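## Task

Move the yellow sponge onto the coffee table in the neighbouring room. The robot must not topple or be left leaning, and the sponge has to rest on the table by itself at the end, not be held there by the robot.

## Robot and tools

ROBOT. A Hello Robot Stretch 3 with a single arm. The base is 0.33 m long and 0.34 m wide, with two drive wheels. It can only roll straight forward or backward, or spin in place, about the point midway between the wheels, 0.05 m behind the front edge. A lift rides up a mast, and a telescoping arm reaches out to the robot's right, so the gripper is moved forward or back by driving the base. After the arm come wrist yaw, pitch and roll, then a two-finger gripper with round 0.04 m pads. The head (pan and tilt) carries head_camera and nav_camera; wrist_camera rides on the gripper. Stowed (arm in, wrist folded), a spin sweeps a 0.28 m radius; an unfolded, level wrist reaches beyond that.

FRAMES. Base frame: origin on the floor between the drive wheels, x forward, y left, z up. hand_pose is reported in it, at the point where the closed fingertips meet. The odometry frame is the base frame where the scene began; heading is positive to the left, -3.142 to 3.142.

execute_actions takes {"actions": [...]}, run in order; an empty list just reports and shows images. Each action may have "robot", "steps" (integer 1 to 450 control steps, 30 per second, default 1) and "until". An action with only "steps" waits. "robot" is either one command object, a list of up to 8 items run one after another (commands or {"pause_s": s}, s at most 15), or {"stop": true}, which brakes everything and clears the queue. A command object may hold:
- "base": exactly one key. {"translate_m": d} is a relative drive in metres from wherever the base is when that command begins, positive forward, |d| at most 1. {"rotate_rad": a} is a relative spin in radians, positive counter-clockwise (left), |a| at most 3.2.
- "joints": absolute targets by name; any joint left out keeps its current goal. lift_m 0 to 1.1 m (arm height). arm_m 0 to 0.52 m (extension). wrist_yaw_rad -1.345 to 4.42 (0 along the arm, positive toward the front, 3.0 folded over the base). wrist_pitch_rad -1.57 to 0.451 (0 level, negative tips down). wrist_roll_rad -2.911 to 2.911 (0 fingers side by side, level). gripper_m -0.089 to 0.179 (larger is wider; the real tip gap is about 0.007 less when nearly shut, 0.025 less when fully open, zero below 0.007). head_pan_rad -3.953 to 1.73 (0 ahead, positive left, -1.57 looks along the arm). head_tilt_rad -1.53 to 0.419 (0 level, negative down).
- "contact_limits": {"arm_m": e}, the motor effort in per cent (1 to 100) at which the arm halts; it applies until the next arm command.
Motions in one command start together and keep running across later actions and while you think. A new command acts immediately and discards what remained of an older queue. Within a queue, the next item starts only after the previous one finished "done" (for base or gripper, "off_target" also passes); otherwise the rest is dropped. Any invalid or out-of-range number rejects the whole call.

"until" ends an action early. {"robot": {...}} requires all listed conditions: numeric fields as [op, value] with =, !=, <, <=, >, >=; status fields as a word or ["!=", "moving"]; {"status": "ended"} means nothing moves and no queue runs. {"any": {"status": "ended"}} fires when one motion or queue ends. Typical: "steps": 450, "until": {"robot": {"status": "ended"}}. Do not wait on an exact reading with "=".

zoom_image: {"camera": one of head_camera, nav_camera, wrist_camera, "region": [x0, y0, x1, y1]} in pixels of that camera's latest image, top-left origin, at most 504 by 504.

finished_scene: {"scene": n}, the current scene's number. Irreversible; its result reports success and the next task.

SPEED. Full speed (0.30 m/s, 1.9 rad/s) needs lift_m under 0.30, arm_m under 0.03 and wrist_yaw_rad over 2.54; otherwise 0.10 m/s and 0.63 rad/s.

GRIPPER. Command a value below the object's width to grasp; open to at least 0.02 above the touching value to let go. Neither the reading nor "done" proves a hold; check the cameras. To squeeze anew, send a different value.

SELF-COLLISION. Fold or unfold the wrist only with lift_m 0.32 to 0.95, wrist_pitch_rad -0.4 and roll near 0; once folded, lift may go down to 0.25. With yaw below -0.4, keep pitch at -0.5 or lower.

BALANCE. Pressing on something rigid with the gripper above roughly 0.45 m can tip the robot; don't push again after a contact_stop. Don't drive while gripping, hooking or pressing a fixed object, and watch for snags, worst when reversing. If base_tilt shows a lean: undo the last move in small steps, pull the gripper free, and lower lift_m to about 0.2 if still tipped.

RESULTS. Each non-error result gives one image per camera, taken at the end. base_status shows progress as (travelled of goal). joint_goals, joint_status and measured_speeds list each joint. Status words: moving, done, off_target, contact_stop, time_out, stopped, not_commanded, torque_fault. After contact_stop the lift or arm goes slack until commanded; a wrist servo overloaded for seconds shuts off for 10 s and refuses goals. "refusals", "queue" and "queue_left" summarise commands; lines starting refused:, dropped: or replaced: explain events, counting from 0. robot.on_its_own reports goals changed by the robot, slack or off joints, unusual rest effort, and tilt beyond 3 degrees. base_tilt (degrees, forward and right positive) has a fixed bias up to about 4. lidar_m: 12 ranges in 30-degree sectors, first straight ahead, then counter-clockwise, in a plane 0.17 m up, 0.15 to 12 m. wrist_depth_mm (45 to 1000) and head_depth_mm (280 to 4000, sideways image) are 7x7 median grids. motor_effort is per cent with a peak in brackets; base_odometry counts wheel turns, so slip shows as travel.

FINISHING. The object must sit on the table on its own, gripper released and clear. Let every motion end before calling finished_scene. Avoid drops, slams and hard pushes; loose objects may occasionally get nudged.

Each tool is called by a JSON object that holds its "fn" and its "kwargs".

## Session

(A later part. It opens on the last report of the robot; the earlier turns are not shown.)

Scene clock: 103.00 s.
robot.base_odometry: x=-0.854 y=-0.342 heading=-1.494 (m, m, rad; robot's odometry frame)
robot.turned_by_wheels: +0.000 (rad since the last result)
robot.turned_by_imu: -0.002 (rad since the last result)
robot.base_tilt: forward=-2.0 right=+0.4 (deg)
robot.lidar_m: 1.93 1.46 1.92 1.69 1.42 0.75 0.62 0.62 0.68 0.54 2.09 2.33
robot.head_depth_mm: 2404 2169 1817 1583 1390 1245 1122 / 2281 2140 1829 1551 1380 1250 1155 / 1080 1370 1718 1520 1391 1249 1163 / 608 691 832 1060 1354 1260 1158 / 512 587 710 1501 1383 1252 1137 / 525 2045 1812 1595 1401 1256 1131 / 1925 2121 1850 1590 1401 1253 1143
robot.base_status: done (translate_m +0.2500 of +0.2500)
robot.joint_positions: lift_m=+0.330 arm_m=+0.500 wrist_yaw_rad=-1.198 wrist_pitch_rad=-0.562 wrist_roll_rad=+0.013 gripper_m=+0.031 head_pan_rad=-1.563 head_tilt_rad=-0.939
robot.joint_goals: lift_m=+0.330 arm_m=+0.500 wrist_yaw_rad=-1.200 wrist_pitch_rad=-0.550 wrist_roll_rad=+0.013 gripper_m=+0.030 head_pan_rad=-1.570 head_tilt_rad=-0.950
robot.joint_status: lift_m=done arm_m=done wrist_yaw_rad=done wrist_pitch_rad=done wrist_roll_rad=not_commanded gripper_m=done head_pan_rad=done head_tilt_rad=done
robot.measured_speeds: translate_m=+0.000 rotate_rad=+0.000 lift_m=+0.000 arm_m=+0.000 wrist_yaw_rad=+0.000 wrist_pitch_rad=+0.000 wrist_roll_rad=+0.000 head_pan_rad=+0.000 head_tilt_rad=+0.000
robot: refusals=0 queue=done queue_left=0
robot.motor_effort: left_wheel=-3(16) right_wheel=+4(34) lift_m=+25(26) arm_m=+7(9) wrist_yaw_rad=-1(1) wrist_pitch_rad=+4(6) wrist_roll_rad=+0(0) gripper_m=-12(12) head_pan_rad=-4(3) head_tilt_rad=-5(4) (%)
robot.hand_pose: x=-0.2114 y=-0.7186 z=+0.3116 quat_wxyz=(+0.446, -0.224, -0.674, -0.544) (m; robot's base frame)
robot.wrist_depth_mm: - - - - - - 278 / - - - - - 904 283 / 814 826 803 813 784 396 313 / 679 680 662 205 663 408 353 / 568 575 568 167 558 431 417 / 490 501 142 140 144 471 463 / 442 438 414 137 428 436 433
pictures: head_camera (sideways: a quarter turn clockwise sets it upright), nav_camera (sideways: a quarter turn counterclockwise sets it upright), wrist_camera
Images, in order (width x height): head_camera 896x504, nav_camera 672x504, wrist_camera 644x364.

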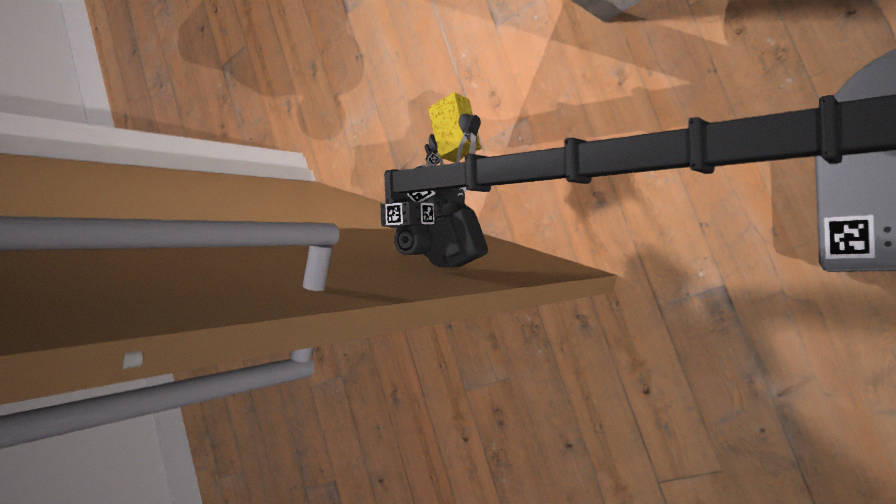

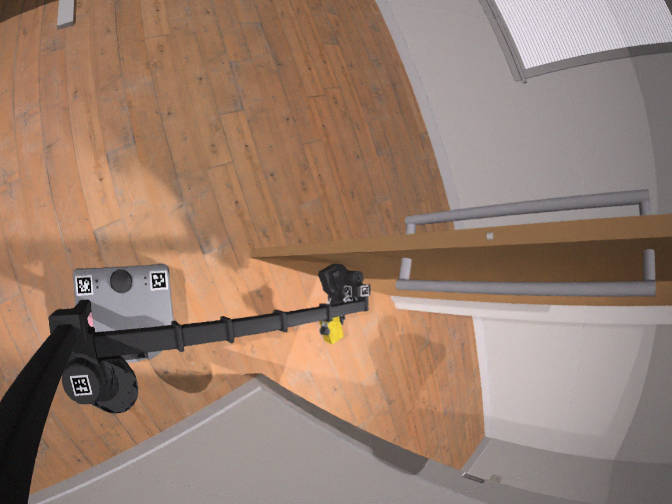

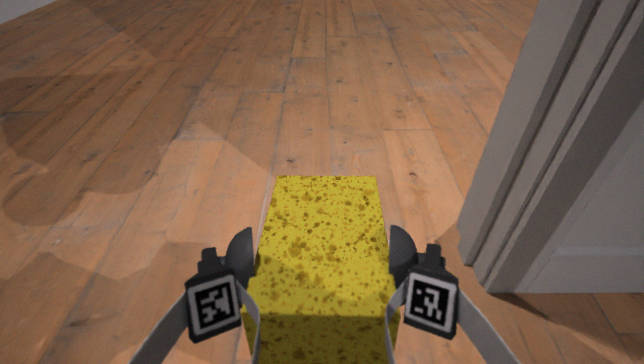

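{"fn": "execute_actions", "kwargs": {"actions": [{"robot":[{"base":{"translate_m":0.27},"joints":{"arm_m":0.52}},{"base":{"rotate_rad":-0.15}},{"joints":{"arm_m":0.1}},{"joints":{"arm_m":0.0,"wrist_yaw_rad":0}},{"joints":{"wrist_yaw_rad":2.7,"wrist_pitch_rad":-0.4,"head_pan_rad":0,"head_tilt_rad":-0.8}},{"joints":{"lift_m":0.28}},{"base":{"rotate_rad":-1.93}}],"steps":450,"until":{"robot":{"status":"ended"}}},{"steps":200,"until":{"robot":{"status":"ended"}}}]}}

Scene clock: 126.00 s.
robot.base_odometry: x=-0.833 y=-0.611 heading=+2.710 (m, m, rad; robot's odometry frame)
robot.turned_by_wheels: -2.080 (rad since the last result)
robot.turned_by_imu: -2.090 (rad since the last result)
robot.base_tilt: forward=-1.9 right=+0.2 (deg)
robot.lidar_m: 1.10 0.65 2.00 1.99 1.66 1.21 1.80 1.78 1.77 1.04 0.87 0.87
robot.head_depth_mm: 3034 2761 2169 1194 1367 1307 1151 / 3262 2789 2146 1780 1486 1304 1150 / 3236 2807 2181 1777 1513 1313 1156 / 2890 2775 2183 1783 1507 1304 1158 / 2579 2727 2124 1798 1515 1317 1161 / 1316 1395 1426 1476 1462 1320 1169 / 1002 1025 1040 1060 1079 1252 1165
robot.base_status: done (rotate_rad -1.9299 of -1.9300)
robot.joint_positions: lift_m=+0.280 arm_m=+0.002 wrist_yaw_rad=+2.698 wrist_pitch_rad=-0.422 wrist_roll_rad=+0.013 gripper_m=+0.031 head_pan_rad=-0.007 head_tilt_rad=-0.803
robot.joint_goals: lift_m=+0.280 arm_m=+0.000 wrist_yaw_rad=+2.700 wrist_pitch_rad=-0.400 wrist_roll_rad=+0.013 gripper_m=+0.030 head_pan_rad=+0.000 head_tilt_rad=-0.800
robot.joint_status: lift_m=done arm_m=done wrist_yaw_rad=done wrist_pitch_rad=done wrist_roll_rad=not_commanded gripper_m=done head_pan_rad=done head_tilt_rad=done
robot.measured_speeds: translate_m=+0.000 rotate_rad=+0.000 lift_m=+0.000 arm_m=+0.000 wrist_yaw_rad=+0.000 wrist_pitch_rad=+0.000 wrist_roll_rad=+0.000 head_pan_rad=+0.000 head_tilt_rad=+0.000
robot: refusals=0 queue=done queue_left=0
robot.motor_effort: left_wheel=+1(7) right_wheel=-1(16) lift_m=+20(23) arm_m=-4(10) wrist_yaw_rad=+2(1) wrist_pitch_rad=+7(7) wrist_roll_rad=+0(0) gripper_m=-12(13) head_pan_rad=+4(43) head_tilt_rad=+2(12) (%)
robot.hand_pose: x=+0.0749 y=+0.0548 z=+0.2919 quat_wxyz=(+0.297, +0.711, -0.009, +0.637) (m; robot's base frame)
robot.wrist_depth_mm: - - - - - 562 600 / - - - - - 609 671 / - - 963 957 965 665 749 / 741 743 733 205 722 709 742 / 613 604 603 167 599 592 593 / - 504 142 140 144 499 492 / - - - 138 427 432 428
pictures: head_camera (sideways: a quarter turn clockwise sets it upright), nav_camera (sideways: a quarter turn counterclockwise sets it upright), wrist_camera
Images, in order (width x height): head_camera 896x504, nav_camera 672x504, wrist_camera 644x364.

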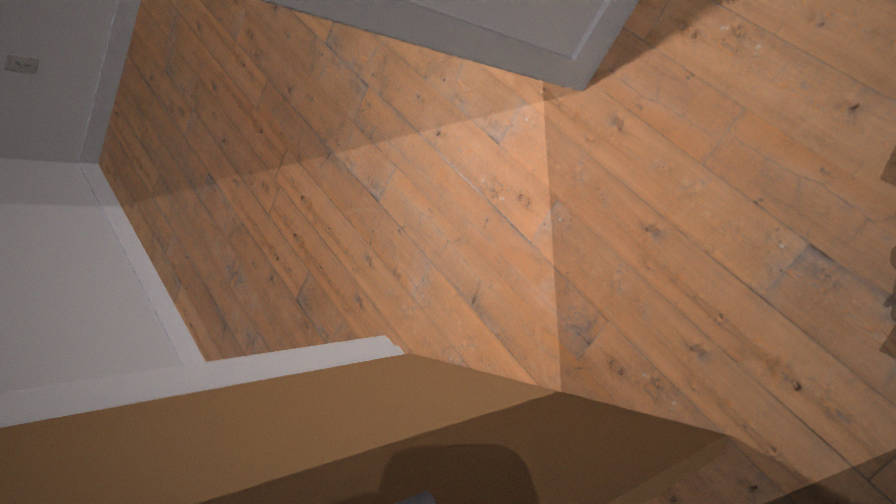

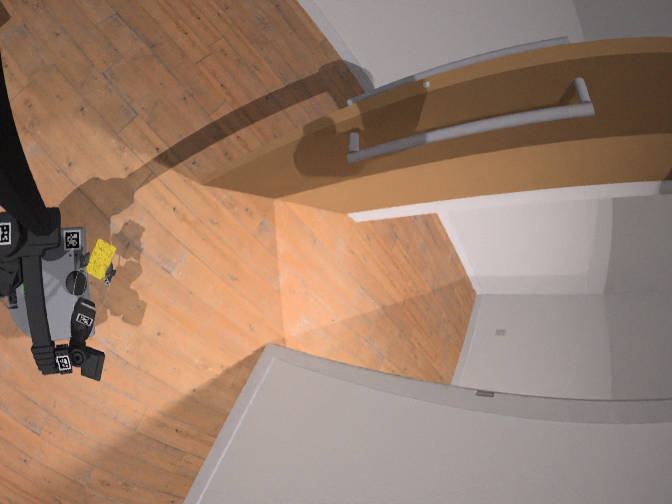

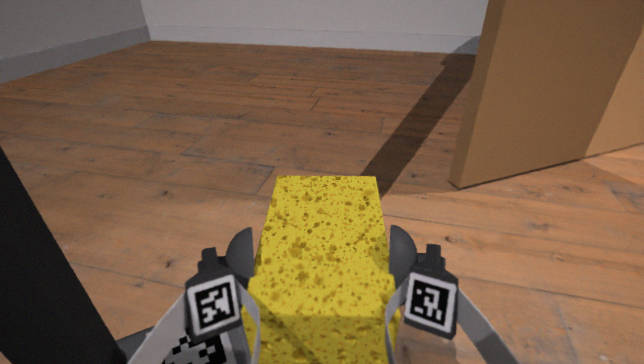

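Clear: right 0.37, left 0.25.

{"fn": "execute_actions", "kwargs": {"actions": [{"robot":[{"base":{"rotate_rad":-0.07}},{"base":{"translate_m":1.0},"joints":{"head_pan_rad":-1.9,"head_tilt_rad":-0.5}},{"base":{"translate_m":0.6}}],"steps":450,"until":{"robot":{"status":"ended"}}}]}}

Scene clock: 141.10 s.
robot.base_odometry: x=-2.236 y=+0.159 heading=+2.640 (m, m, rad; robot's odometry frame)
robot.turned_by_wheels: -0.070 (rad since the last result)
robot.turned_by_imu: -0.057 (rad since the last result)
robot.base_tilt: forward=-1.9 right=+0.2 (deg)
robot.lidar_m: 1.26 1.02 0.70 0.33 0.32 0.48 2.71 0.77 2.15 2.31 1.87 1.85
robot.head_depth_mm: 2330 2496 2751 2628 1966 1565 1317 / 2363 2619 2819 2628 1955 1589 1315 / 2492 2687 2753 2542 1972 1583 1323 / 2557 2792 2824 2555 1980 1604 1322 / 2625 2906 2896 2638 1977 1596 1333 / 2698 2981 3239 2662 2010 1615 1332 / 2722 2916 3060 2697 2036 1599 1333
robot.base_status: done (translate_m +0.6000 of +0.6000)
robot.joint_positions: lift_m=+0.280 arm_m=+0.002 wrist_yaw_rad=+2.698 wrist_pitch_rad=-0.422 wrist_roll_rad=+0.013 gripper_m=+0.031 head_pan_rad=-1.893 head_tilt_rad=-0.507
robot.joint_goals: lift_m=+0.280 arm_m=+0.000 wrist_yaw_rad=+2.700 wrist_pitch_rad=-0.400 wrist_roll_rad=+0.013 gripper_m=+0.030 head_pan_rad=-1.900 head_tilt_rad=-0.500
robot.joint_status: lift_m=done arm_m=done wrist_yaw_rad=done wrist_pitch_rad=done wrist_roll_rad=not_commanded gripper_m=done head_pan_rad=done head_tilt_rad=done
robot.measured_speeds: translate_m=+0.000 rotate_rad=+0.000 lift_m=+0.000 arm_m=+0.000 wrist_yaw_rad=+0.000 wrist_pitch_rad=+0.000 wrist_roll_rad=+0.000 head_pan_rad=+0.000 head_tilt_rad=+0.000
robot: refusals=0 queue=done queue_left=0
robot.motor_effort: left_wheel=-1(6) right_wheel=+0(5) lift_m=+20(20) arm_m=-4(4) wrist_yaw_rad=+2(1) wrist_pitch_rad=+7(7) wrist_roll_rad=+0(0) gripper_m=-12(12) head_pan_rad=-4(43) head_tilt_rad=+3(16) (%)
robot.hand_pose: x=+0.0748 y=+0.0548 z=+0.2920 quat_wxyz=(+0.297, +0.711, -0.009, +0.638) (m; robot's base frame)
robot.wrist_depth_mm: 331 433 669 941 884 860 807 / 335 443 693 - 932 915 869 / 342 450 722 960 944 948 888 / 334 458 681 204 729 736 729 / 353 464 584 166 591 590 589 / - 459 143 141 144 511 504 / - - - 137 423 432 431
pictures: head_camera (sideways: a quarter turn clockwise sets it upright), nav_camera (sideways: a quarter turn counterclockwise sets it upright), wrist_camera
Images, in order (width x height): head_camera 896x504, nav_camera 672x504, wrist_camera 644x364.

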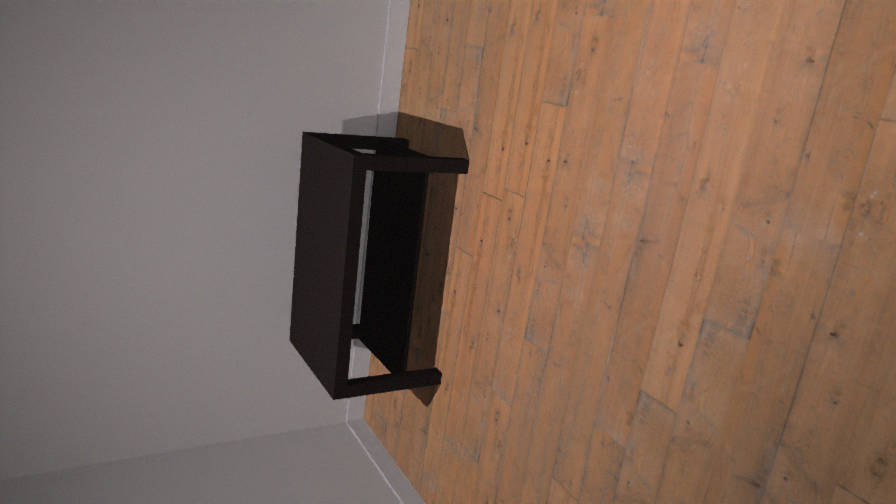

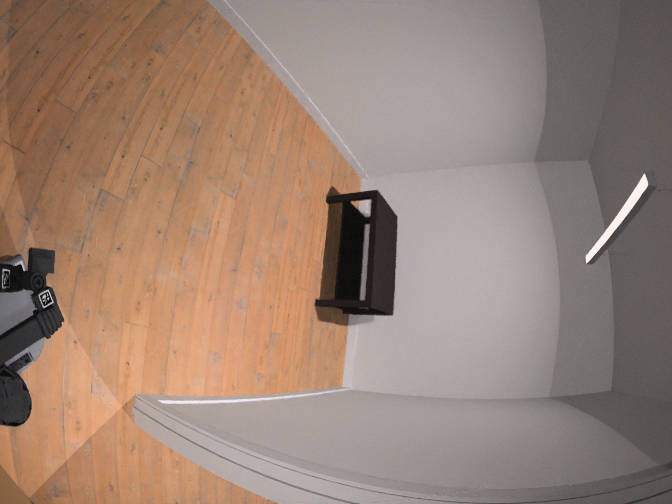

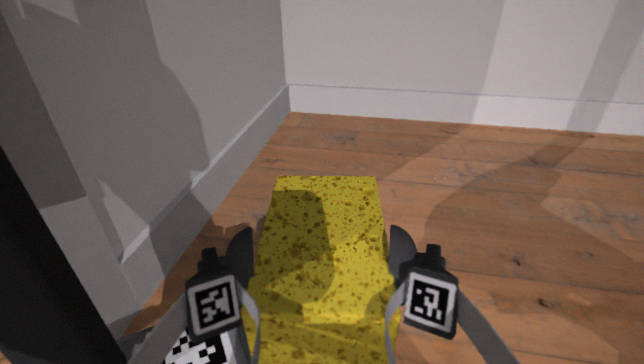

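{"fn": "execute_actions", "kwargs": {"actions": [{"robot":[{"base":{"translate_m":0.08}},{"base":{"rotate_rad":-1.87}},{"base":{"translate_m":1.0},"joints":{"head_pan_rad":-1.57,"head_tilt_rad":-0.9}},{"base":{"translate_m":0.82}},{"base":{"rotate_rad":1.4}},{"joints":{"lift_m":0.56}},{"joints":{"wrist_yaw_rad":0,"arm_m":0.25}}],"steps":450,"until":{"robot":{"status":"ended"}}},{"steps":300,"until":{"robot":{"status":"ended"}}}]}}

Scene clock: 166.80 s.
robot.base_odometry: x=-0.999 y=+1.464 heading=+2.170 (m, m, rad; robot's odometry frame)
robot.turned_by_wheels: -0.470 (rad since the last result)
robot.turned_by_imu: -0.456 (rad since the last result)
robot.base_tilt: forward=-1.9 right=+0.4 (deg)
robot.lidar_m: 1.10 1.25 2.07 2.24 1.23 1.03 1.03 0.56 0.58 1.10 0.66 1.11
robot.head_depth_mm: 977 1136 1239 1053 932 1218 1147 / 993 1156 1271 1063 939 - - / 1016 1173 1250 1101 1194 1261 1151 / 1035 1205 1262 1041 973 1259 1153 / 1053 1227 1262 1067 982 1269 1143 / 1070 1264 1261 1071 986 1282 1141 / 1091 1292 1479 1077 1061 1279 1141
robot.base_status: done (rotate_rad +1.3999 of +1.4000)
robot.joint_positions: lift_m=+0.560 arm_m=+0.250 wrist_yaw_rad=+0.002 wrist_pitch_rad=-0.422 wrist_roll_rad=+0.013 gripper_m=+0.031 head_pan_rad=-1.577 head_tilt_rad=-0.889
robot.joint_goals: lift_m=+0.560 arm_m=+0.250 wrist_yaw_rad=+0.000 wrist_pitch_rad=-0.400 wrist_roll_rad=+0.013 gripper_m=+0.030 head_pan_rad=-1.570 head_tilt_rad=-0.900
robot.joint_status: lift_m=done arm_m=done wrist_yaw_rad=done wrist_pitch_rad=done wrist_roll_rad=not_commanded gripper_m=done head_pan_rad=done head_tilt_rad=done
robot.measured_speeds: translate_m=+0.000 rotate_rad=+0.000 lift_m=+0.000 arm_m=+0.000 wrist_yaw_rad=+0.000 wrist_pitch_rad=+0.000 wrist_roll_rad=+0.000 head_pan_rad=+0.000 head_tilt_rad=+0.000
robot: refusals=0 queue=done queue_left=0
robot.motor_effort: left_wheel=-1(7) right_wheel=+3(7) lift_m=+26(29) arm_m=+7(8) wrist_yaw_rad=-1(2) wrist_pitch_rad=+7(6) wrist_roll_rad=+0(0) gripper_m=-13(12) head_pan_rad=+3(27) head_tilt_rad=-4(23) (%)
robot.hand_pose: x=-0.0210 y=-0.6185 z=+0.5717 quat_wxyz=(+0.687, +0.148, -0.695, -0.148) (m; robot's base frame)
robot.wrist_depth_mm: 665 635 608 576 544 518 499 / 718 685 654 614 580 553 529 / 800 578 573 643 611 590 572 / 445 442 441 205 435 429 424 / 356 355 356 167 349 350 351 / 301 299 143 140 144 293 291 / 257 258 243 137 247 255 253
pictures: head_camera (sideways: a quarter turn clockwise sets it upright), nav_camera (sideways: a quarter turn counterclockwise sets it upright), wrist_camera
Images, in order (width x height): head_camera 896x504, nav_camera 672x504, wrist_camera 644x364.

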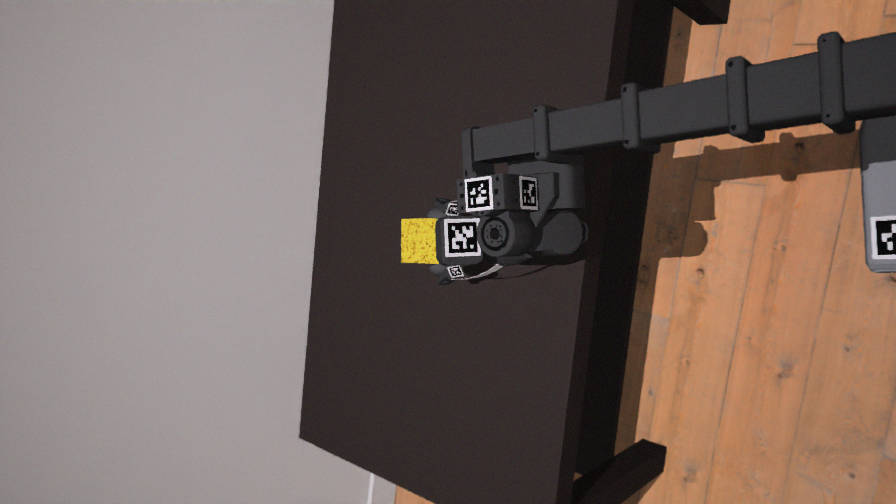

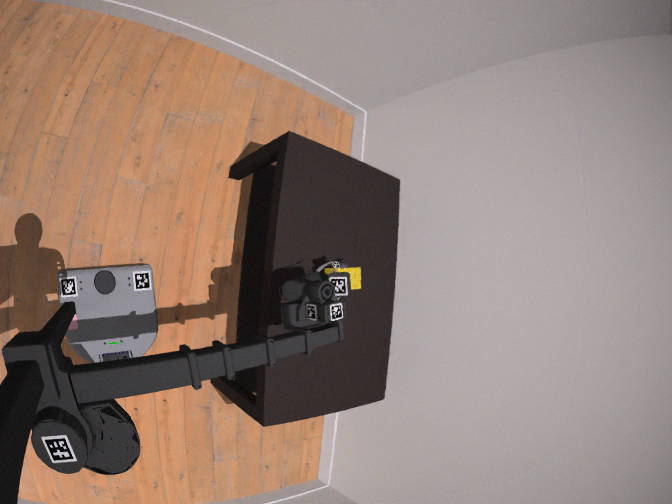

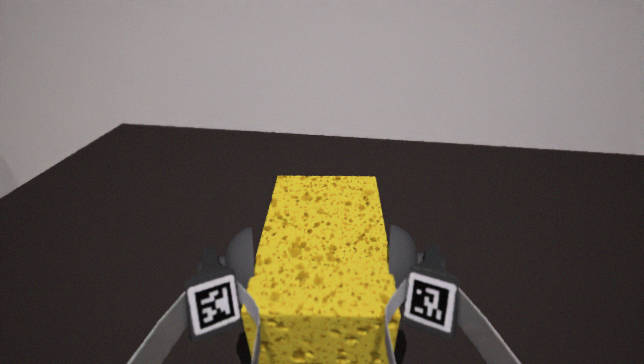

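{"fn": "execute_actions", "kwargs": {"actions": [{"robot":[{"joints":{"lift_m":0.483}},{"joints":{"gripper_m":0.14}},{"joints":{"lift_m":0.56,"arm_m":0.1}}],"steps":450,"until":{"robot":{"status":"ended"}}}]}}

Scene clock: 176.20 s.
robot.base_odometry: x=-0.999 y=+1.464 heading=+2.170 (m, m, rad; robot's odometry frame)
robot.turned_by_wheels: +0.000 (rad since the last result)
robot.turned_by_imu: +0.000 (rad since the last result)
robot.base_tilt: forward=-2.1 right=+0.4 (deg)
robot.lidar_m: 1.10 1.25 2.07 2.23 1.22 1.03 1.03 0.56 0.58 1.09 0.66 1.10
robot.head_depth_mm: 982 1133 1246 1061 938 1209 1148 / 998 1156 1277 1065 942 - - / 1019 1179 1263 1065 940 - 1154 / 1032 1204 1252 1050 972 1240 1154 / 1054 1227 1259 1071 985 1268 1138 / 1070 1263 1264 1071 989 1269 1140 / 1085 1276 1479 1078 1058 1277 1141
robot.base_status: done (rotate_rad +1.3999 of +1.4000)
robot.joint_positions: lift_m=+0.560 arm_m=+0.100 wrist_yaw_rad=+0.002 wrist_pitch_rad=-0.420 wrist_roll_rad=+0.013 gripper_m=+0.140 head_pan_rad=-1.577 head_tilt_rad=-0.889
robot.joint_goals: lift_m=+0.560 arm_m=+0.100 wrist_yaw_rad=+0.000 wrist_pitch_rad=-0.400 wrist_roll_rad=+0.013 gripper_m=+0.140 head_pan_rad=-1.570 head_tilt_rad=-0.900
robot.joint_status: lift_m=done arm_m=done wrist_yaw_rad=done wrist_pitch_rad=done wrist_roll_rad=not_commanded gripper_m=done head_pan_rad=done head_tilt_rad=done
robot.measured_speeds: translate_m=+0.000 rotate_rad=+0.000 lift_m=+0.000 arm_m=+0.000 wrist_yaw_rad=+0.000 wrist_pitch_rad=+0.000 wrist_roll_rad=+0.000 head_pan_rad=+0.000 head_tilt_rad=+0.000
robot: refusals=0 queue=done queue_left=0
robot.motor_effort: left_wheel=-3(2) right_wheel=+3(3) lift_m=+26(25) arm_m=-4(7) wrist_yaw_rad=-1(1) wrist_pitch_rad=+6(6) wrist_roll_rad=+0(0) gripper_m=+0(84) head_pan_rad=+3(3) head_tilt_rad=-4(4) (%)
robot.hand_pose: x=-0.0212 y=-0.4695 z=+0.5720 quat_wxyz=(+0.687, +0.147, -0.696, -0.148) (m; robot's base frame)
robot.wrist_depth_mm: 830 778 740 695 682 637 611 / 894 831 821 764 731 676 673 / 976 588 581 575 566 563 568 / 442 442 445 379 432 434 432 / 360 359 358 312 356 363 350 / 301 - 300 296 297 - 292 / 268 252 256 257 256 248 254
pictures: head_camera (sideways: a quarter turn clockwise sets it upright), nav_camera (sideways: a quarter turn counterclockwise sets it upright), wrist_camera
Images, in order (width x height): head_camera 896x504, nav_camera 672x504, wrist_camera 644x364.

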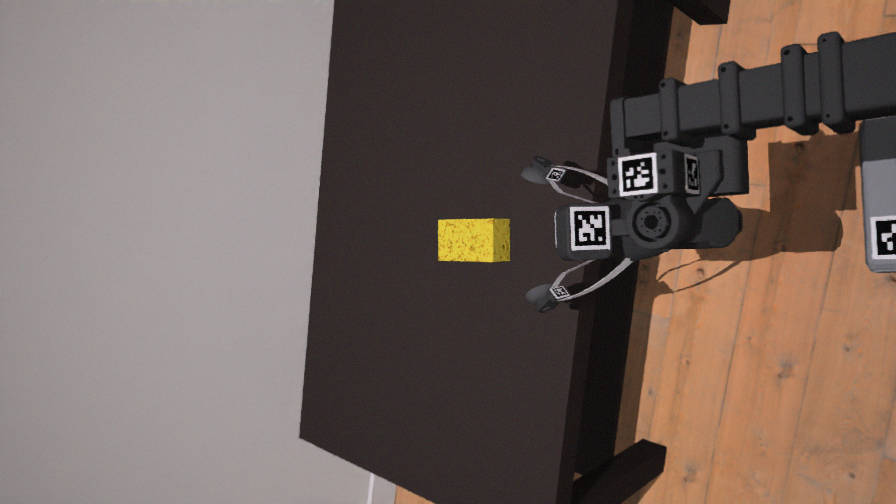

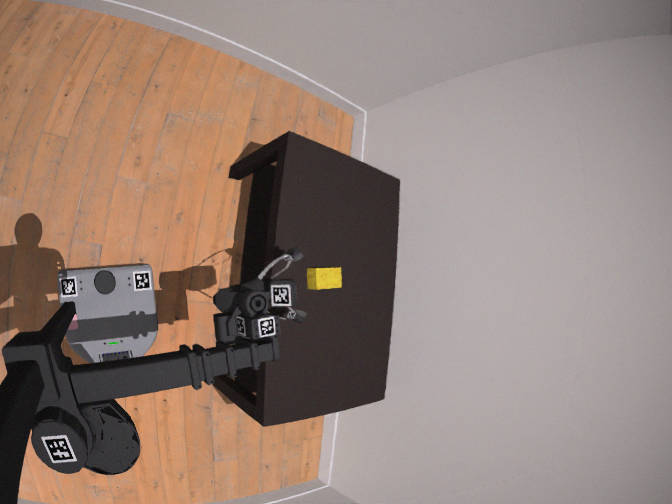

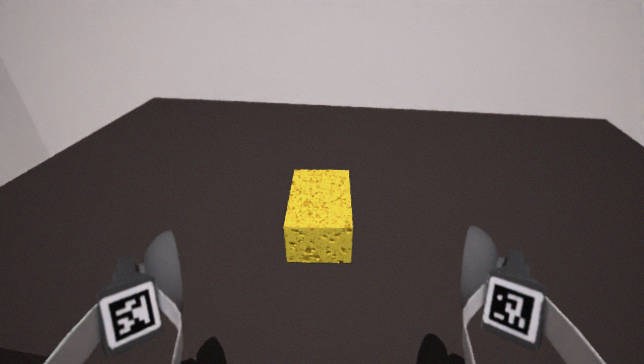

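{"fn": "finished_scene", "kwargs": {"scene": 1}}

The scene is finished: the task was done.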